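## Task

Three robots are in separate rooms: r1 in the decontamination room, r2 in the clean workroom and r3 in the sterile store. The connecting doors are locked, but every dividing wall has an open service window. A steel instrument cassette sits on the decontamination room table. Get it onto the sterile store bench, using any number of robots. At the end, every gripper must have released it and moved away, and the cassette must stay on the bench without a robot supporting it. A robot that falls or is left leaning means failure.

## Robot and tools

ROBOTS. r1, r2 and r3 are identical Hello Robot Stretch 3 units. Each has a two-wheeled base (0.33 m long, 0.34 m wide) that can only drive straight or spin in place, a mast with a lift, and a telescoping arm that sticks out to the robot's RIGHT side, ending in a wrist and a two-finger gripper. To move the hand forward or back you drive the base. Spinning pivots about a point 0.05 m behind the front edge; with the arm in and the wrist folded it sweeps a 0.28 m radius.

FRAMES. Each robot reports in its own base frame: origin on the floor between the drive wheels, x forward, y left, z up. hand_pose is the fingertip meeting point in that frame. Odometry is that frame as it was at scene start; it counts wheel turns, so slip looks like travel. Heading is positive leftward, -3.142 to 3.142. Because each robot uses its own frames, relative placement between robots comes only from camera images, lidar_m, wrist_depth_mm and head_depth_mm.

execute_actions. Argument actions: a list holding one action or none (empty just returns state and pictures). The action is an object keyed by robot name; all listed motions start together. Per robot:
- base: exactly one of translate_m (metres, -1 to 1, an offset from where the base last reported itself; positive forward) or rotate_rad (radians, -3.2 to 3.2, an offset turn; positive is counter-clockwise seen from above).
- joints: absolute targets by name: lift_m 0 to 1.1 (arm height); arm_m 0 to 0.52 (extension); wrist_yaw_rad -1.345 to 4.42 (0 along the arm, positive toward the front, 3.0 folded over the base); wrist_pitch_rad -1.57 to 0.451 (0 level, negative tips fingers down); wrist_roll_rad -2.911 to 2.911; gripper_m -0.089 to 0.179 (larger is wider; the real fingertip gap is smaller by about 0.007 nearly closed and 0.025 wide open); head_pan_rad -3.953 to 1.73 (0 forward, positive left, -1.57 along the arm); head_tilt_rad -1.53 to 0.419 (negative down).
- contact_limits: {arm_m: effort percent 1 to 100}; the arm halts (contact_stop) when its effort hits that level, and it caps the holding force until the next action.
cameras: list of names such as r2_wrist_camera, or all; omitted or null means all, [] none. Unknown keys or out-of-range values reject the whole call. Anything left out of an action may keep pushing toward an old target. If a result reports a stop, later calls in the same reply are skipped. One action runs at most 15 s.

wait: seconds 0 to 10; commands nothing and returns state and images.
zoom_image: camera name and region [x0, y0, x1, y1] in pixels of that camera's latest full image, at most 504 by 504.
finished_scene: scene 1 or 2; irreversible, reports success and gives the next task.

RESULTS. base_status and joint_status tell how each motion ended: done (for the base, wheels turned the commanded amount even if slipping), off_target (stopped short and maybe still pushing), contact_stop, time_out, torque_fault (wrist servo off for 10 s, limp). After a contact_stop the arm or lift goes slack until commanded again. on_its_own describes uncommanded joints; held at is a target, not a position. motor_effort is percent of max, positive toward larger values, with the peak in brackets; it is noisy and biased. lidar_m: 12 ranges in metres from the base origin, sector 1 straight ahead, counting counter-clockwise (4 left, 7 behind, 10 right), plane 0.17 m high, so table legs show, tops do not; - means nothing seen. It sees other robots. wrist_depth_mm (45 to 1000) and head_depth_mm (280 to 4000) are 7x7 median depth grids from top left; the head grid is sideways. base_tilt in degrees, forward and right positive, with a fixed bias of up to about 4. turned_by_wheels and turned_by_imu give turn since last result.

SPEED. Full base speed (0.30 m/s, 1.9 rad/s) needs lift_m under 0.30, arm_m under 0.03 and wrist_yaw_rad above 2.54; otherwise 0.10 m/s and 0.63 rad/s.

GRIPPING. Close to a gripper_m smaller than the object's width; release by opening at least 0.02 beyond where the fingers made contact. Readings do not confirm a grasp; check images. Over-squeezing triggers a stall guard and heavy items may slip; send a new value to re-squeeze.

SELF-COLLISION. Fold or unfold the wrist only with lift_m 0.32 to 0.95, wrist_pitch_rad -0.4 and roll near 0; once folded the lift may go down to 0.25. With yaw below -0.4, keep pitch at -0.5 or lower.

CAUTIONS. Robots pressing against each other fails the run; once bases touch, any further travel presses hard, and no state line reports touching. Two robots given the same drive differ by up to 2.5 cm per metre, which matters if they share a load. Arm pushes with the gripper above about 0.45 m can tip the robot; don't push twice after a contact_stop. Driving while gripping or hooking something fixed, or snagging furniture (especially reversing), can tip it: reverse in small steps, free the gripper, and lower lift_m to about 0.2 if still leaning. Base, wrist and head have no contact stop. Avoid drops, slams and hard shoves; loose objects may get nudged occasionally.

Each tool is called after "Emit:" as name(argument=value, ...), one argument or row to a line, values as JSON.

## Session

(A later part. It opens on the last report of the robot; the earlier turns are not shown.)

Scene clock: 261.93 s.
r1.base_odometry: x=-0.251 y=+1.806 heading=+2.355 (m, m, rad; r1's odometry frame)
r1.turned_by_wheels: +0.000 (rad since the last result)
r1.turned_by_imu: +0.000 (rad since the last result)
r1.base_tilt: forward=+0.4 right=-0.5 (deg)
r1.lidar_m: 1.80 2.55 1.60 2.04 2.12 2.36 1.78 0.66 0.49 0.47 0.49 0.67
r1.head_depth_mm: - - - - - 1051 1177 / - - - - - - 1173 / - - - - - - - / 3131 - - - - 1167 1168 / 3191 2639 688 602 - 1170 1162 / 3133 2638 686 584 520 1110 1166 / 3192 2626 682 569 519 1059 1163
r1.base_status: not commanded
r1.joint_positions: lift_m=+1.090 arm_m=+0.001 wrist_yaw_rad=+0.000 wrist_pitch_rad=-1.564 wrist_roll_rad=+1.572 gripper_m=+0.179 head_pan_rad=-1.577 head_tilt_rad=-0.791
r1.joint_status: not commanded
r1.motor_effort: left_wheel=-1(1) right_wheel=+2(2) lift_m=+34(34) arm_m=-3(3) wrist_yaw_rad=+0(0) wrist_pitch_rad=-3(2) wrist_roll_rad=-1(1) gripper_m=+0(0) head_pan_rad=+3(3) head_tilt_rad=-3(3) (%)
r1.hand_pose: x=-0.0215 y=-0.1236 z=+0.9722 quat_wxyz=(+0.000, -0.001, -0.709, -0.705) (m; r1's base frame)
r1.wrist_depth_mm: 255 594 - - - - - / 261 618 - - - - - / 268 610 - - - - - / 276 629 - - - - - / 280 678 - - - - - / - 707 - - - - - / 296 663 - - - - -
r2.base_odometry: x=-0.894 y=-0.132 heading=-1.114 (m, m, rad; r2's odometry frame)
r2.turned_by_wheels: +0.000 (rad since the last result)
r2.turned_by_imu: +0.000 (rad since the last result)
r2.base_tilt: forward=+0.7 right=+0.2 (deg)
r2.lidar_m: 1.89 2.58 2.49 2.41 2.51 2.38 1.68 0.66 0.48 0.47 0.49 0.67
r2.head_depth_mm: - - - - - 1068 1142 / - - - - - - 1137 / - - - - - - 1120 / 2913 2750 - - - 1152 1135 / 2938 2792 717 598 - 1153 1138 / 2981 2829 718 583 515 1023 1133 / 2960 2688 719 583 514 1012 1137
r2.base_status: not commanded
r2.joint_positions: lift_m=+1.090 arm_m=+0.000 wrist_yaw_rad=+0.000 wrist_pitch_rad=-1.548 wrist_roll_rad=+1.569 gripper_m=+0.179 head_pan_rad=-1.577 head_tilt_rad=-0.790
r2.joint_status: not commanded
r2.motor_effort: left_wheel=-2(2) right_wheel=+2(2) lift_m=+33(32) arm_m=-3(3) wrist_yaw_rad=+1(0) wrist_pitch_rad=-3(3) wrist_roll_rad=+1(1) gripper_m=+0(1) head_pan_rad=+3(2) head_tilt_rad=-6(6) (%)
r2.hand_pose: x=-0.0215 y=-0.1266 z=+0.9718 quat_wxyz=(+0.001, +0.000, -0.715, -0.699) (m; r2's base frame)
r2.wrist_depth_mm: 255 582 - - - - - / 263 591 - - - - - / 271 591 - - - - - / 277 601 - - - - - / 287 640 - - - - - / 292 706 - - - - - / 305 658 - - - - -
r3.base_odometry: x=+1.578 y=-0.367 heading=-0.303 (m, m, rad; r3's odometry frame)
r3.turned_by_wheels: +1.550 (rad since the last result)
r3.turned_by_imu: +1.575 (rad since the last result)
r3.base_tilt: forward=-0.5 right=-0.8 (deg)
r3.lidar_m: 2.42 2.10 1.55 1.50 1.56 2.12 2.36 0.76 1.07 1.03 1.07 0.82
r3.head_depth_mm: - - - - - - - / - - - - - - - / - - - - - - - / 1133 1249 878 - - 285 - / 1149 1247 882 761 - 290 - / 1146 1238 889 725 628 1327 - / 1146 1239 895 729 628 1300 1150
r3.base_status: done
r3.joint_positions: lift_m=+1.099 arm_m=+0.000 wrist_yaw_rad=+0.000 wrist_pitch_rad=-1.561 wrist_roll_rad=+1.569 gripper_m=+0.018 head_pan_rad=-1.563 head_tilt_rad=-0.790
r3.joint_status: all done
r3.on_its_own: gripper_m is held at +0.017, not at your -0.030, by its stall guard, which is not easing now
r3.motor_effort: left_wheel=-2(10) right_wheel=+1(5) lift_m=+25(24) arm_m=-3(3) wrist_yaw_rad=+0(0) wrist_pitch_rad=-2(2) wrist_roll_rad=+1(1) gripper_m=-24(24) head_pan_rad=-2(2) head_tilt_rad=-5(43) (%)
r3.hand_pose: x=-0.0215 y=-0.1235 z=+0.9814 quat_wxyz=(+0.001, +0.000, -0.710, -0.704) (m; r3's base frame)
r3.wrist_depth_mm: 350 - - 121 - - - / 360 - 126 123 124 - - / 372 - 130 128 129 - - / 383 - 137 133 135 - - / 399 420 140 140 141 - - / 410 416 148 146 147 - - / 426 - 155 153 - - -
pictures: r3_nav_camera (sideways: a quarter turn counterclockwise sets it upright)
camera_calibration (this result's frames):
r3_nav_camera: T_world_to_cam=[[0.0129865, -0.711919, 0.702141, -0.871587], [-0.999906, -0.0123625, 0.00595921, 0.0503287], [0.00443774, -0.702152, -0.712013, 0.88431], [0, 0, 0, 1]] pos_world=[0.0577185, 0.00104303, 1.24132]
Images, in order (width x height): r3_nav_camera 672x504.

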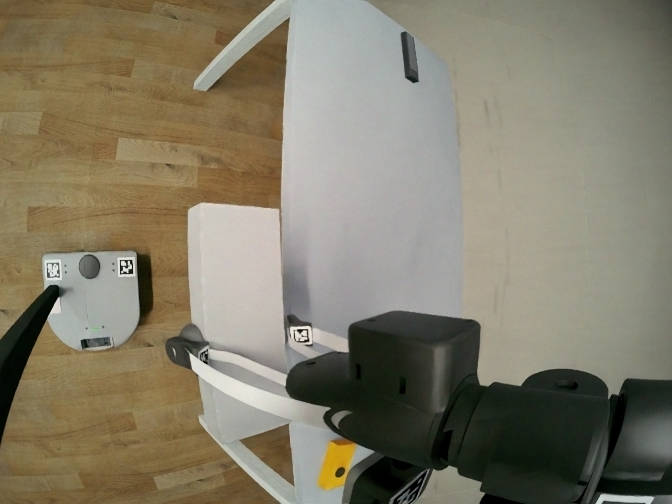

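Emit:
execute_actions(
  actions=[
    {"r3":{"joints":{"arm_m":0.42}}},
  ],
  cameras=[],
)

Emit:
execute_actions(
  actions=[
    {"r3":{"joints":{"lift_m":0.905}}},
  ],
  cameras=[],
)

Emit:
execute_actions(
  actions=[
    {"r3":{"joints":{"gripper_m":0.179}}},
  ],
  cameras=[],
)

Emit:
execute_actions(
  actions=[
    {"r3":{"joints":{"lift_m":1.05}}},
  ],
  cameras=[],
)

Emit:
execute_actions(
  actions=[
    {"r3":{"joints":{"arm_m":0}}},
  ],
  cameras=["r3_nav_camera"],
)

Scene clock: 270.53 s.
r1.base_odometry: x=-0.251 y=+1.806 heading=+2.355 (m, m, rad; r1's odometry frame)
r1.turned_by_wheels: +0.000 (rad since the last result)
r1.turned_by_imu: +0.000 (rad since the last result)
r1.base_tilt: forward=+0.4 right=-0.5 (deg)
r1.lidar_m: 1.81 2.55 1.61 2.05 2.11 2.36 1.78 0.66 0.49 0.47 0.49 0.66
r1.head_depth_mm: - - - - - 1052 1177 / - - - - - - 1176 / - - - - - - - / 3111 - - - - 1168 1170 / 3203 2669 689 602 - 1169 1164 / 3157 2646 685 584 520 1112 1166 / 3149 2626 682 569 519 1062 1160
r1.base_status: not commanded
r1.joint_positions: lift_m=+1.090 arm_m=+0.001 wrist_yaw_rad=+0.000 wrist_pitch_rad=-1.564 wrist_roll_rad=+1.572 gripper_m=+0.179 head_pan_rad=-1.577 head_tilt_rad=-0.791
r1.joint_status: not commanded
r1.motor_effort: left_wheel=-1(1) right_wheel=+2(2) lift_m=+34(34) arm_m=-3(3) wrist_yaw_rad=+0(0) wrist_pitch_rad=-3(2) wrist_roll_rad=-1(1) gripper_m=+0(0) head_pan_rad=+3(3) head_tilt_rad=-3(3) (%)
r1.hand_pose: x=-0.0215 y=-0.1236 z=+0.9722 quat_wxyz=(+0.000, -0.001, -0.709, -0.705) (m; r1's base frame)
r1.wrist_depth_mm: 257 598 - - - - - / 261 616 - - - - - / 267 628 - - - - - / 272 636 - - - - - / 282 697 - - - - - / - 692 - - - - - / 299 670 - - - - -
r2.base_odometry: x=-0.894 y=-0.132 heading=-1.114 (m, m, rad; r2's odometry frame)
r2.turned_by_wheels: +0.000 (rad since the last result)
r2.turned_by_imu: +0.001 (rad since the last result)
r2.base_tilt: forward=+0.7 right=+0.1 (deg)
r2.lidar_m: 1.90 2.57 2.49 2.41 2.51 2.38 1.68 0.65 0.48 0.47 0.49 0.67
r2.head_depth_mm: - - - - - 1071 1140 / - - - - - - 1137 / - - - - - - 1115 / 2921 2753 - - - 1154 1136 / 2925 2830 719 599 - 1152 1140 / 2946 2852 716 581 513 1020 1138 / 2901 2698 716 582 514 1009 1136
r2.base_status: not commanded
r2.joint_positions: lift_m=+1.090 arm_m=+0.000 wrist_yaw_rad=+0.000 wrist_pitch_rad=-1.548 wrist_roll_rad=+1.569 gripper_m=+0.179 head_pan_rad=-1.577 head_tilt_rad=-0.790
r2.joint_status: not commanded
r2.motor_effort: left_wheel=-1(2) right_wheel=+1(1) lift_m=+32(32) arm_m=-3(3) wrist_yaw_rad=+1(1) wrist_pitch_rad=-3(3) wrist_roll_rad=+1(1) gripper_m=+0(1) head_pan_rad=+3(3) head_tilt_rad=-6(6) (%)
r2.hand_pose: x=-0.0215 y=-0.1266 z=+0.9718 quat_wxyz=(+0.001, +0.000, -0.715, -0.699) (m; r2's base frame)
r2.wrist_depth_mm: 257 581 - - - - - / 266 582 - - - - - / 270 588 - - - - - / 276 600 - - - - - / 282 649 - - - - - / 290 711 - - - - - / 302 667 - - - - -
r3.base_odometry: x=+1.578 y=-0.367 heading=-0.303 (m, m, rad; r3's odometry frame)
r3.turned_by_wheels: +0.000 (rad since the last result)
r3.turned_by_imu: +0.001 (rad since the last result)
r3.base_tilt: forward=-0.4 right=-0.8 (deg)
r3.lidar_m: 2.42 2.11 1.55 1.50 1.56 2.12 2.35 0.76 1.07 1.03 1.07 0.82
r3.head_depth_mm: 1170 1094 861 707 626 1281 1121 / 1183 1111 843 710 629 1284 1133 / 1181 1254 821 713 633 1285 1134 / - 1246 822 714 636 1292 1145 / 1157 1240 806 720 638 1295 1140 / 1146 1239 888 727 626 1297 1141 / 1147 1233 895 729 629 1305 1149
r3.base_status: not commanded
r3.joint_positions: lift_m=+1.099 arm_m=+0.420 wrist_yaw_rad=+0.000 wrist_pitch_rad=-1.561 wrist_roll_rad=+1.569 gripper_m=+0.018 head_pan_rad=-1.563 head_tilt_rad=-0.790
r3.joint_status: all done
r3.on_its_own: gripper_m is held at +0.017, not at your -0.030, by its stall guard, which is not easing now
r3.motor_effort: left_wheel=-3(3) right_wheel=+2(1) lift_m=+24(25) arm_m=+3(6) wrist_yaw_rad=+1(2) wrist_pitch_rad=-2(2) wrist_roll_rad=+1(1) gripper_m=-24(24) head_pan_rad=-2(1) head_tilt_rad=-6(7) (%)
r3.hand_pose: x=-0.0215 y=-0.5429 z=+0.9814 quat_wxyz=(+0.001, +0.000, -0.710, -0.704) (m; r3's base frame)
r3.wrist_depth_mm: 351 347 345 120 349 349 - / 360 361 126 123 124 362 - / 370 368 131 129 129 372 - / 385 377 137 134 136 - - / 395 394 140 139 140 - - / 403 411 148 146 147 - - / 423 419 155 153 420 - -
pictures: none
No camera images: the call's "cameras" was empty. Leave "cameras" out to get every camera's image.

Scene clock: 273.13 s.
r1.base_odometry: x=-0.251 y=+1.806 heading=+2.355 (m, m, rad; r1's odometry frame)
r1.turned_by_wheels: +0.000 (rad since the last result)
r1.turned_by_imu: +0.000 (rad since the last result)
r1.base_tilt: forward=+0.4 right=-0.5 (deg)
r1.lidar_m: 1.81 2.56 1.60 2.04 2.12 2.37 1.78 0.66 0.49 0.47 0.49 0.66
r1.head_depth_mm: - - - - - 1048 1179 / - - - - - - 1174 / - - - - - - - / 3131 - - - - 1165 1167 / 3171 2662 688 602 - 1165 1164 / 3172 2643 684 584 521 1111 1163 / 3146 2632 683 569 519 1058 1159
r1.base_status: not commanded
r1.joint_positions: lift_m=+1.090 arm_m=+0.001 wrist_yaw_rad=+0.000 wrist_pitch_rad=-1.564 wrist_roll_rad=+1.572 gripper_m=+0.179 head_pan_rad=-1.577 head_tilt_rad=-0.791
r1.joint_status: not commanded
r1.motor_effort: left_wheel=-1(1) right_wheel=+2(2) lift_m=+34(34) arm_m=-3(4) wrist_yaw_rad=+0(0) wrist_pitch_rad=-2(2) wrist_roll_rad=-1(1) gripper_m=+0(0) head_pan_rad=+3(3) head_tilt_rad=-3(3) (%)
r1.hand_pose: x=-0.0215 y=-0.1236 z=+0.9722 quat_wxyz=(+0.000, -0.001, -0.709, -0.705) (m; r1's base frame)
r1.wrist_depth_mm: 254 603 - - - - - / 259 614 - - - - - / 269 623 - - - - - / 274 644 - - - - - / 281 691 - - - - - / - 704 - - - - - / 299 662 - - - - -
r2.base_odometry: x=-0.894 y=-0.132 heading=-1.114 (m, m, rad; r2's odometry frame)
r2.turned_by_wheels: +0.000 (rad since the last result)
r2.turned_by_imu: +0.000 (rad since the last result)
r2.base_tilt: forward=+0.9 right=+0.1 (deg)
r2.lidar_m: 1.90 2.57 2.49 2.41 2.52 2.39 1.68 0.65 0.48 0.47 0.49 0.67
r2.head_depth_mm: - - - - - 1073 1135 / - - - - - - 1138 / - - - - - - 1116 / 2923 2759 - - - 1158 1137 / 2971 2842 718 598 - 1158 1139 / 3004 2832 717 581 514 1023 1138 / 2900 2697 716 582 515 1006 1141
r2.base_status: not commanded
r2.joint_positions: lift_m=+1.090 arm_m=+0.000 wrist_yaw_rad=+0.000 wrist_pitch_rad=-1.548 wrist_roll_rad=+1.569 gripper_m=+0.179 head_pan_rad=-1.577 head_tilt_rad=-0.790
r2.joint_status: not commanded
r2.motor_effort: left_wheel=-1(2) right_wheel=+2(1) lift_m=+32(32) arm_m=-3(3) wrist_yaw_rad=+0(0) wrist_pitch_rad=-3(3) wrist_roll_rad=+1(1) gripper_m=+0(0) head_pan_rad=+3(3) head_tilt_rad=-6(6) (%)
r2.hand_pose: x=-0.0215 y=-0.1266 z=+0.9718 quat_wxyz=(+0.001, +0.000, -0.715, -0.699) (m; r2's base frame)
r2.wrist_depth_mm: 256 583 - - - - - / 262 583 - - - - - / 270 585 - - - - - / 278 602 - - - - - / 283 645 - - - - - / 290 700 - - - - - / 303 665 - - - - -
r3.base_odometry: x=+1.578 y=-0.367 heading=-0.303 (m, m, rad; r3's odometry frame)
r3.turned_by_wheels: +0.000 (rad since the last result)
r3.turned_by_imu: +0.000 (rad since the last result)
r3.base_tilt: forward=-0.5 right=-0.7 (deg)
r3.lidar_m: 2.41 2.11 1.55 1.50 1.56 2.12 2.35 0.76 1.07 1.03 1.07 0.82
r3.head_depth_mm: 1164 1258 - 688 625 1277 1130 / 1121 1030 837 709 628 1280 1127 / 1118 - 841 678 632 1289 1138 / 1138 1263 850 683 635 1294 1139 / 1150 1250 881 696 637 1299 1144 / 1147 1238 891 723 624 1311 1154 / 1146 1239 895 728 632 1314 1157
r3.base_status: not commanded
r3.joint_positions: lift_m=+0.905 arm_m=+0.420 wrist_yaw_rad=+0.000 wrist_pitch_rad=-1.561 wrist_roll_rad=+1.569 gripper_m=+0.018 head_pan_rad=-1.563 head_tilt_rad=-0.790
r3.joint_status: all done
r3.on_its_own: gripper_m is held at +0.017, not at your -0.030, by its stall guard, which is not easing now
r3.motor_effort: left_wheel=-3(3) right_wheel=+1(2) lift_m=+16(21) arm_m=+3(3) wrist_yaw_rad=+0(1) wrist_pitch_rad=-2(2) wrist_roll_rad=+1(0) gripper_m=-24(24) head_pan_rad=-2(2) head_tilt_rad=-6(7) (%)
r3.hand_pose: x=-0.0215 y=-0.5429 z=+0.7874 quat_wxyz=(+0.001, +0.000, -0.710, -0.704) (m; r3's base frame)
r3.wrist_depth_mm: 170 171 169 121 169 170 172 / 176 175 126 124 124 177 176 / 181 182 131 129 129 181 181 / 186 187 136 134 136 187 187 / 193 193 140 140 141 193 193 / 199 199 148 146 147 200 198 / 204 205 155 153 205 206 207
pictures: none
No camera images: the call's "cameras" was empty. Leave "cameras" out to get every camera's image.

Scene clock: 275.23 s.
r1.base_odometry: x=-0.251 y=+1.806 heading=+2.355 (m, m, rad; r1's odometry frame)
r1.turned_by_wheels: +0.000 (rad since the last result)
r1.turned_by_imu: +0.000 (rad since the last result)
r1.base_tilt: forward=+0.3 right=-0.5 (deg)
r1.lidar_m: 1.80 2.57 1.60 2.04 2.12 2.36 1.78 0.67 0.49 0.47 0.49 0.67
r1.head_depth_mm: - - - - - 1051 1177 / - - - - - - 1176 / - - - - - - - / 3127 - - - - 1166 1168 / 3154 2652 688 601 - 1164 1164 / 3179 2646 685 584 520 1110 1160 / 3175 2643 683 569 519 1063 1167
r1.base_status: not commanded
r1.joint_positions: lift_m=+1.090 arm_m=+0.001 wrist_yaw_rad=+0.000 wrist_pitch_rad=-1.564 wrist_roll_rad=+1.572 gripper_m=+0.179 head_pan_rad=-1.577 head_tilt_rad=-0.791
r1.joint_status: not commanded
r1.motor_effort: left_wheel=-1(1) right_wheel=+2(2) lift_m=+35(34) arm_m=-3(4) wrist_yaw_rad=+0(0) wrist_pitch_rad=-3(2) wrist_roll_rad=-1(1) gripper_m=+0(0) head_pan_rad=+3(3) head_tilt_rad=-3(3) (%)
r1.hand_pose: x=-0.0215 y=-0.1236 z=+0.9722 quat_wxyz=(+0.000, -0.001, -0.709, -0.705) (m; r1's base frame)
r1.wrist_depth_mm: 253 599 - - - - - / 260 606 - - - - - / 268 629 - - - - - / 274 631 - - - - - / 282 692 - - - - - / - 703 - - - - - / 299 652 - - - - -
r2.base_odometry: x=-0.894 y=-0.132 heading=-1.114 (m, m, rad; r2's odometry frame)
r2.turned_by_wheels: +0.000 (rad since the last result)
r2.turned_by_imu: +0.000 (rad since the last result)
r2.base_tilt: forward=+0.9 right=+0.1 (deg)
r2.lidar_m: 1.90 2.57 2.49 2.41 2.51 2.39 1.69 0.65 0.48 0.47 0.48 0.67
r2.head_depth_mm: - - - - - 1072 1139 / - - - - - - 1134 / - - - - - - 1117 / 2943 2767 - - - 1153 1137 / 2923 2814 720 599 - 1151 1137 / 2974 2832 715 584 514 1020 1139 / 2916 2706 715 583 514 1010 1140
r2.base_status: not commanded
r2.joint_positions: lift_m=+1.090 arm_m=+0.000 wrist_yaw_rad=+0.000 wrist_pitch_rad=-1.548 wrist_roll_rad=+1.569 gripper_m=+0.179 head_pan_rad=-1.577 head_tilt_rad=-0.790
r2.joint_status: not commanded
r2.motor_effort: left_wheel=-2(1) right_wheel=+1(1) lift_m=+32(32) arm_m=-3(3) wrist_yaw_rad=+0(0) wrist_pitch_rad=-3(2) wrist_roll_rad=+1(1) gripper_m=+1(0) head_pan_rad=+3(3) head_tilt_rad=-6(6) (%)
r2.hand_pose: x=-0.0215 y=-0.1266 z=+0.9718 quat_wxyz=(+0.001, +0.000, -0.715, -0.699) (m; r2's base frame)
r2.wrist_depth_mm: 256 576 - - - - - / 261 589 - - - - - / 271 587 - - - - - / 278 597 - - - - - / 283 640 - - - - - / 290 713 - - - - - / 301 651 - - - - -
r3.base_odometry: x=+1.578 y=-0.367 heading=-0.303 (m, m, rad; r3's odometry frame)
r3.turned_by_wheels: +0.000 (rad since the last result)
r3.turned_by_imu: +0.000 (rad since the last result)
r3.base_tilt: forward=-0.4 right=-0.6 (deg)
r3.lidar_m: 2.42 2.11 1.55 1.50 1.56 2.12 2.35 0.76 1.07 1.03 1.07 0.82
r3.head_depth_mm: 1165 1265 - 688 625 1274 1132 / 1124 1028 842 710 629 1280 1133 / 1118 - 843 690 633 1283 1135 / 1132 1264 839 693 635 1294 1132 / 1157 1244 882 701 637 1289 1139 / 1148 1231 886 726 627 1307 1141 / 1148 1230 893 728 629 1308 1158
r3.base_status: not commanded
r3.joint_positions: lift_m=+0.905 arm_m=+0.420 wrist_yaw_rad=+0.000 wrist_pitch_rad=-1.561 wrist_roll_rad=+1.569 gripper_m=+0.179 head_pan_rad=-1.563 head_tilt_rad=-0.790
r3.joint_status: all done
r3.motor_effort: left_wheel=-2(3) right_wheel=+2(2) lift_m=+16(16) arm_m=+3(2) wrist_yaw_rad=+1(0) wrist_pitch_rad=-3(3) wrist_roll_rad=+0(1) gripper_m=+0(97) head_pan_rad=-2(2) head_tilt_rad=-6(6) (%)
r3.hand_pose: x=-0.0215 y=-0.5429 z=+0.7874 quat_wxyz=(+0.001, +0.000, -0.710, -0.704) (m; r3's base frame)
r3.wrist_depth_mm: 171 170 170 169 170 171 171 / 176 176 175 146 147 176 177 / 181 182 179 150 179 180 181 / 188 187 184 154 184 187 187 / - 192 161 160 191 192 194 / - 199 167 165 200 199 199 / 206 205 173 171 206 206 209
pictures: none
No camera images: the call's "cameras" was empty. Leave "cameras" out to get every camera's image.

Scene clock: 277.40 s.
r1.base_odometry: x=-0.251 y=+1.806 heading=+2.355 (m, m, rad; r1's odometry frame)
r1.turned_by_wheels: +0.000 (rad since the last result)
r1.turned_by_imu: +0.000 (rad since the last result)
r1.base_tilt: forward=+0.4 right=-0.5 (deg)
r1.lidar_m: 1.81 2.57 1.60 2.05 2.12 2.36 1.78 0.67 0.49 0.47 0.49 0.66
r1.head_depth_mm: - - - - - 1047 1173 / - - - - - - 1173 / - - - - - - - / 3099 - - - - 1165 1171 / 3165 2654 687 601 - 1174 1166 / 3172 2650 685 585 521 1110 1164 / 3198 2632 683 569 519 1062 1159
r1.base_status: not commanded
r1.joint_positions: lift_m=+1.090 arm_m=+0.001 wrist_yaw_rad=+0.000 wrist_pitch_rad=-1.564 wrist_roll_rad=+1.572 gripper_m=+0.179 head_pan_rad=-1.577 head_tilt_rad=-0.791
r1.joint_status: not commanded
r1.motor_effort: left_wheel=+0(1) right_wheel=+2(2) lift_m=+34(34) arm_m=-4(3) wrist_yaw_rad=+0(0) wrist_pitch_rad=-3(3) wrist_roll_rad=-1(1) gripper_m=-1(0) head_pan_rad=+3(3) head_tilt_rad=-3(3) (%)
r1.hand_pose: x=-0.0215 y=-0.1236 z=+0.9722 quat_wxyz=(+0.000, -0.001, -0.709, -0.705) (m; r1's base frame)
r1.wrist_depth_mm: 256 604 - - - - - / 261 618 - - - - - / 266 622 - - - - - / 273 630 - - - - - / 276 673 - - - - - / - 677 - - - - - / 298 651 - - - - -
r2.base_odometry: x=-0.894 y=-0.132 heading=-1.114 (m, m, rad; r2's odometry frame)
r2.turned_by_wheels: +0.000 (rad since the last result)
r2.turned_by_imu: +0.000 (rad since the last result)
r2.base_tilt: forward=+0.9 right=+0.0 (deg)
r2.lidar_m: 1.90 2.57 2.49 2.41 2.51 2.39 1.68 0.65 0.48 0.47 0.49 0.67
r2.head_depth_mm: - - - - - 1073 1139 / - - - - - - 1139 / - - - - - - 1117 / 2948 2762 - - - 1152 1141 / 2939 2848 716 599 - 1152 1137 / 2958 2802 715 582 514 1021 1137 / 2940 2679 717 582 514 1006 1134
r2.base_status: not commanded
r2.joint_positions: lift_m=+1.090 arm_m=+0.000 wrist_yaw_rad=+0.000 wrist_pitch_rad=-1.548 wrist_roll_rad=+1.569 gripper_m=+0.179 head_pan_rad=-1.577 head_tilt_rad=-0.790
r2.joint_status: not commanded
r2.motor_effort: left_wheel=-2(2) right_wheel=+1(1) lift_m=+32(32) arm_m=-3(3) wrist_yaw_rad=+1(0) wrist_pitch_rad=-3(3) wrist_roll_rad=+1(1) gripper_m=+0(1) head_pan_rad=+3(3) head_tilt_rad=-7(6) (%)
r2.hand_pose: x=-0.0215 y=-0.1266 z=+0.9718 quat_wxyz=(+0.001, +0.000, -0.715, -0.699) (m; r2's base frame)
r2.wrist_depth_mm: 258 583 - - - - - / 260 589 - - - - - / 270 590 - - - - - / 279 597 - - - - - / 283 640 - - - - - / 292 716 - - - - - / 302 671 - - - - -
r3.base_odometry: x=+1.578 y=-0.367 heading=-0.303 (m, m, rad; r3's odometry frame)
r3.turned_by_wheels: +0.000 (rad since the last result)
r3.turned_by_imu: +0.000 (rad since the last result)
r3.base_tilt: forward=-0.4 right=-0.7 (deg)
r3.lidar_m: 2.42 2.11 1.56 1.49 1.56 2.11 2.35 0.76 1.07 1.03 1.08 0.82
r3.head_depth_mm: 1165 1091 856 705 626 1280 1126 / 1140 1101 861 708 628 1281 1122 / 1144 1247 881 686 631 1290 1129 / - 1184 882 692 634 1300 1138 / 1160 1245 883 703 638 1296 1138 / 1157 1242 891 724 627 1298 1147 / 1142 1233 894 729 628 1301 1146
r3.base_status: not commanded
r3.joint_positions: lift_m=+1.050 arm_m=+0.420 wrist_yaw_rad=+0.000 wrist_pitch_rad=-1.561 wrist_roll_rad=+1.569 gripper_m=+0.179 head_pan_rad=-1.563 head_tilt_rad=-0.790
r3.joint_status: all done
r3.motor_effort: left_wheel=-3(2) right_wheel=+2(2) lift_m=+23(25) arm_m=+3(3) wrist_yaw_rad=+1(0) wrist_pitch_rad=-2(2) wrist_roll_rad=+0(0) gripper_m=+0(0) head_pan_rad=-3(3) head_tilt_rad=-6(6) (%)
r3.hand_pose: x=-0.0215 y=-0.5429 z=+0.9319 quat_wxyz=(+0.001, +0.000, -0.710, -0.704) (m; r3's base frame)
r3.wrist_depth_mm: 305 307 305 306 305 305 - / 315 315 313 286 315 312 - / 319 325 324 290 325 324 - / 335 334 333 305 333 336 - / 341 343 347 312 349 343 - / - 355 358 321 358 357 - / 368 367 367 366 367 - -
pictures: none
No camera images: the call's "cameras" was empty. Leave "cameras" out to get every camera's image.

Scene clock: 281.67 s.
r1.base_odometry: x=-0.251 y=+1.806 heading=+2.355 (m, m, rad; r1's odometry frame)
r1.turned_by_wheels: +0.000 (rad since the last result)
r1.turned_by_imu: +0.000 (rad since the last result)
r1.base_tilt: forward=+0.4 right=-0.5 (deg)
r1.lidar_m: 1.80 2.56 1.61 2.04 2.12 2.36 1.78 0.66 0.49 0.47 0.49 0.66
r1.head_depth_mm: - - - - - 1053 1177 / - - - - - - 1171 / - - - - - - - / 3097 - - - - 1163 1168 / 3193 2638 688 601 - 1168 1164 / 3152 2638 684 584 521 1108 1164 / 3180 2616 682 569 519 1060 1163
r1.base_status: not commanded
r1.joint_positions: lift_m=+1.090 arm_m=+0.001 wrist_yaw_rad=+0.000 wrist_pitch_rad=-1.564 wrist_roll_rad=+1.572 gripper_m=+0.179 head_pan_rad=-1.577 head_tilt_rad=-0.791
r1.joint_status: not commanded
r1.motor_effort: left_wheel=-1(1) right_wheel=+2(2) lift_m=+34(34) arm_m=-4(4) wrist_yaw_rad=+0(1) wrist_pitch_rad=-3(3) wrist_roll_rad=-1(1) gripper_m=+0(0) head_pan_rad=+3(3) head_tilt_rad=-4(3) (%)
r1.hand_pose: x=-0.0215 y=-0.1236 z=+0.9722 quat_wxyz=(+0.000, -0.001, -0.709, -0.705) (m; r1's base frame)
r1.wrist_depth_mm: 255 603 - - - - - / 263 614 - - - - - / 266 611 - - - - - / 276 616 - - - - - / 278 682 - - - - - / - 679 - - - - - / 301 649 - - - - -
r2.base_odometry: x=-0.894 y=-0.132 heading=-1.114 (m, m, rad; r2's odometry frame)
r2.turned_by_wheels: +0.000 (rad since the last result)
r2.turned_by_imu: +0.000 (rad since the last result)
r2.base_tilt: forward=+0.7 right=-0.1 (deg)
r2.lidar_m: 1.90 2.57 2.49 2.41 2.52 2.38 1.68 0.66 0.48 0.47 0.49 0.67
r2.head_depth_mm: - - - - - 1076 1139 / - - - - - - 1139 / - - - - - - 1118 / 2926 2776 - - - 1152 1143 / 2953 2809 716 600 - 1149 1136 / 2966 2834 719 583 513 1026 1140 / 2937 2734 718 582 513 1008 1142
r2.base_status: not commanded
r2.joint_positions: lift_m=+1.090 arm_m=+0.000 wrist_yaw_rad=+0.000 wrist_pitch_rad=-1.548 wrist_roll_rad=+1.569 gripper_m=+0.179 head_pan_rad=-1.577 head_tilt_rad=-0.790
r2.joint_status: not commanded
r2.motor_effort: left_wheel=-2(1) right_wheel=+2(1) lift_m=+32(32) arm_m=-3(3) wrist_yaw_rad=+0(0) wrist_pitch_rad=-3(2) wrist_roll_rad=+1(1) gripper_m=+0(1) head_pan_rad=+3(3) head_tilt_rad=-7(6) (%)
r2.hand_pose: x=-0.0215 y=-0.1266 z=+0.9718 quat_wxyz=(+0.001, +0.000, -0.715, -0.699) (m; r2's base frame)
r2.wrist_depth_mm: 259 575 - - - - - / 263 580 - - - - - / 271 590 - - - - - / 276 605 - - - - - / 285 650 - - - - - / 292 702 - - - - - / 303 659 - - - - -
r3.base_odometry: x=+1.578 y=-0.367 heading=-0.303 (m, m, rad; r3's odometry frame)
r3.turned_by_wheels: +0.000 (rad since the last result)
r3.turned_by_imu: +0.001 (rad since the last result)
r3.base_tilt: forward=-0.5 right=-0.8 (deg)
r3.lidar_m: 2.42 2.11 1.55 1.50 1.56 2.11 2.35 0.77 1.07 1.03 1.08 0.82
r3.head_depth_mm: - - - - - 1248 1129 / - - - - - - 1134 / - - - - - - 1126 / 1149 1235 877 693 - - 1135 / 1153 1250 884 702 636 1275 1150 / 1150 1243 888 725 626 1314 1148 / 1150 1236 889 730 631 1306 1150
r3.base_status: not commanded
r3.joint_positions: lift_m=+1.050 arm_m=+0.000 wrist_yaw_rad=+0.000 wrist_pitch_rad=-1.561 wrist_roll_rad=+1.569 gripper_m=+0.179 head_pan_rad=-1.563 head_tilt_rad=-0.790
r3.joint_status: all done
r3.motor_effort: left_wheel=-2(2) right_wheel=+2(1) lift_m=+23(23) arm_m=-3(3) wrist_yaw_rad=+1(2) wrist_pitch_rad=-2(2) wrist_roll_rad=+0(1) gripper_m=+0(1) head_pan_rad=-2(3) head_tilt_rad=-6(6) (%)
r3.hand_pose: x=-0.0215 y=-0.1235 z=+0.9319 quat_wxyz=(+0.001, +0.000, -0.710, -0.704) (m; r3's base frame)
r3.wrist_depth_mm: 310 - - - - - - / 315 - - - - - - / 323 - - - - - - / 333 - - - - - - / 345 - - - - - - / - - - - - - - / 374 - - - - - -
pictures: r3_nav_camera (sideways: a quarter turn counterclockwise sets it upright)
camera_calibration (this result's frames):
r3_nav_camera: T_world_to_cam=[[0.0129879, -0.712094, 0.701964, -0.871356], [-0.999906, -0.0123641, 0.00595797, 0.0503303], [0.00443652, -0.701976, -0.712187, 0.884537], [0, 0, 0, 1]] pos_world=[0.0577184, 0.00105808, 1.24132]
Images, in order (width x height): r3_nav_camera 672x504.

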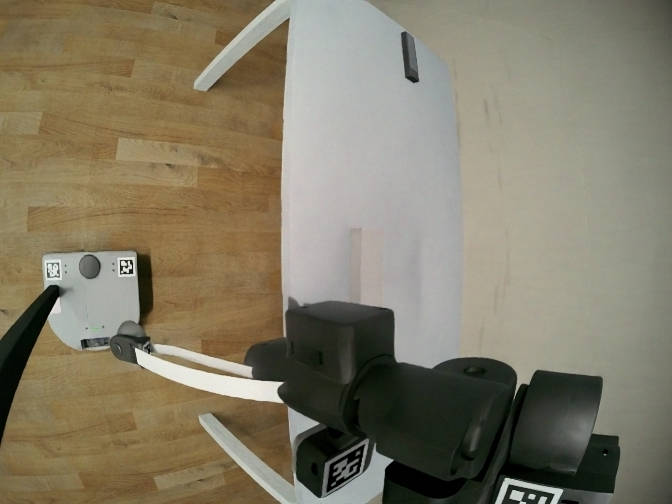

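Emit:
finished_scene(
  scene=1,
)

The scene is finished: the task was done.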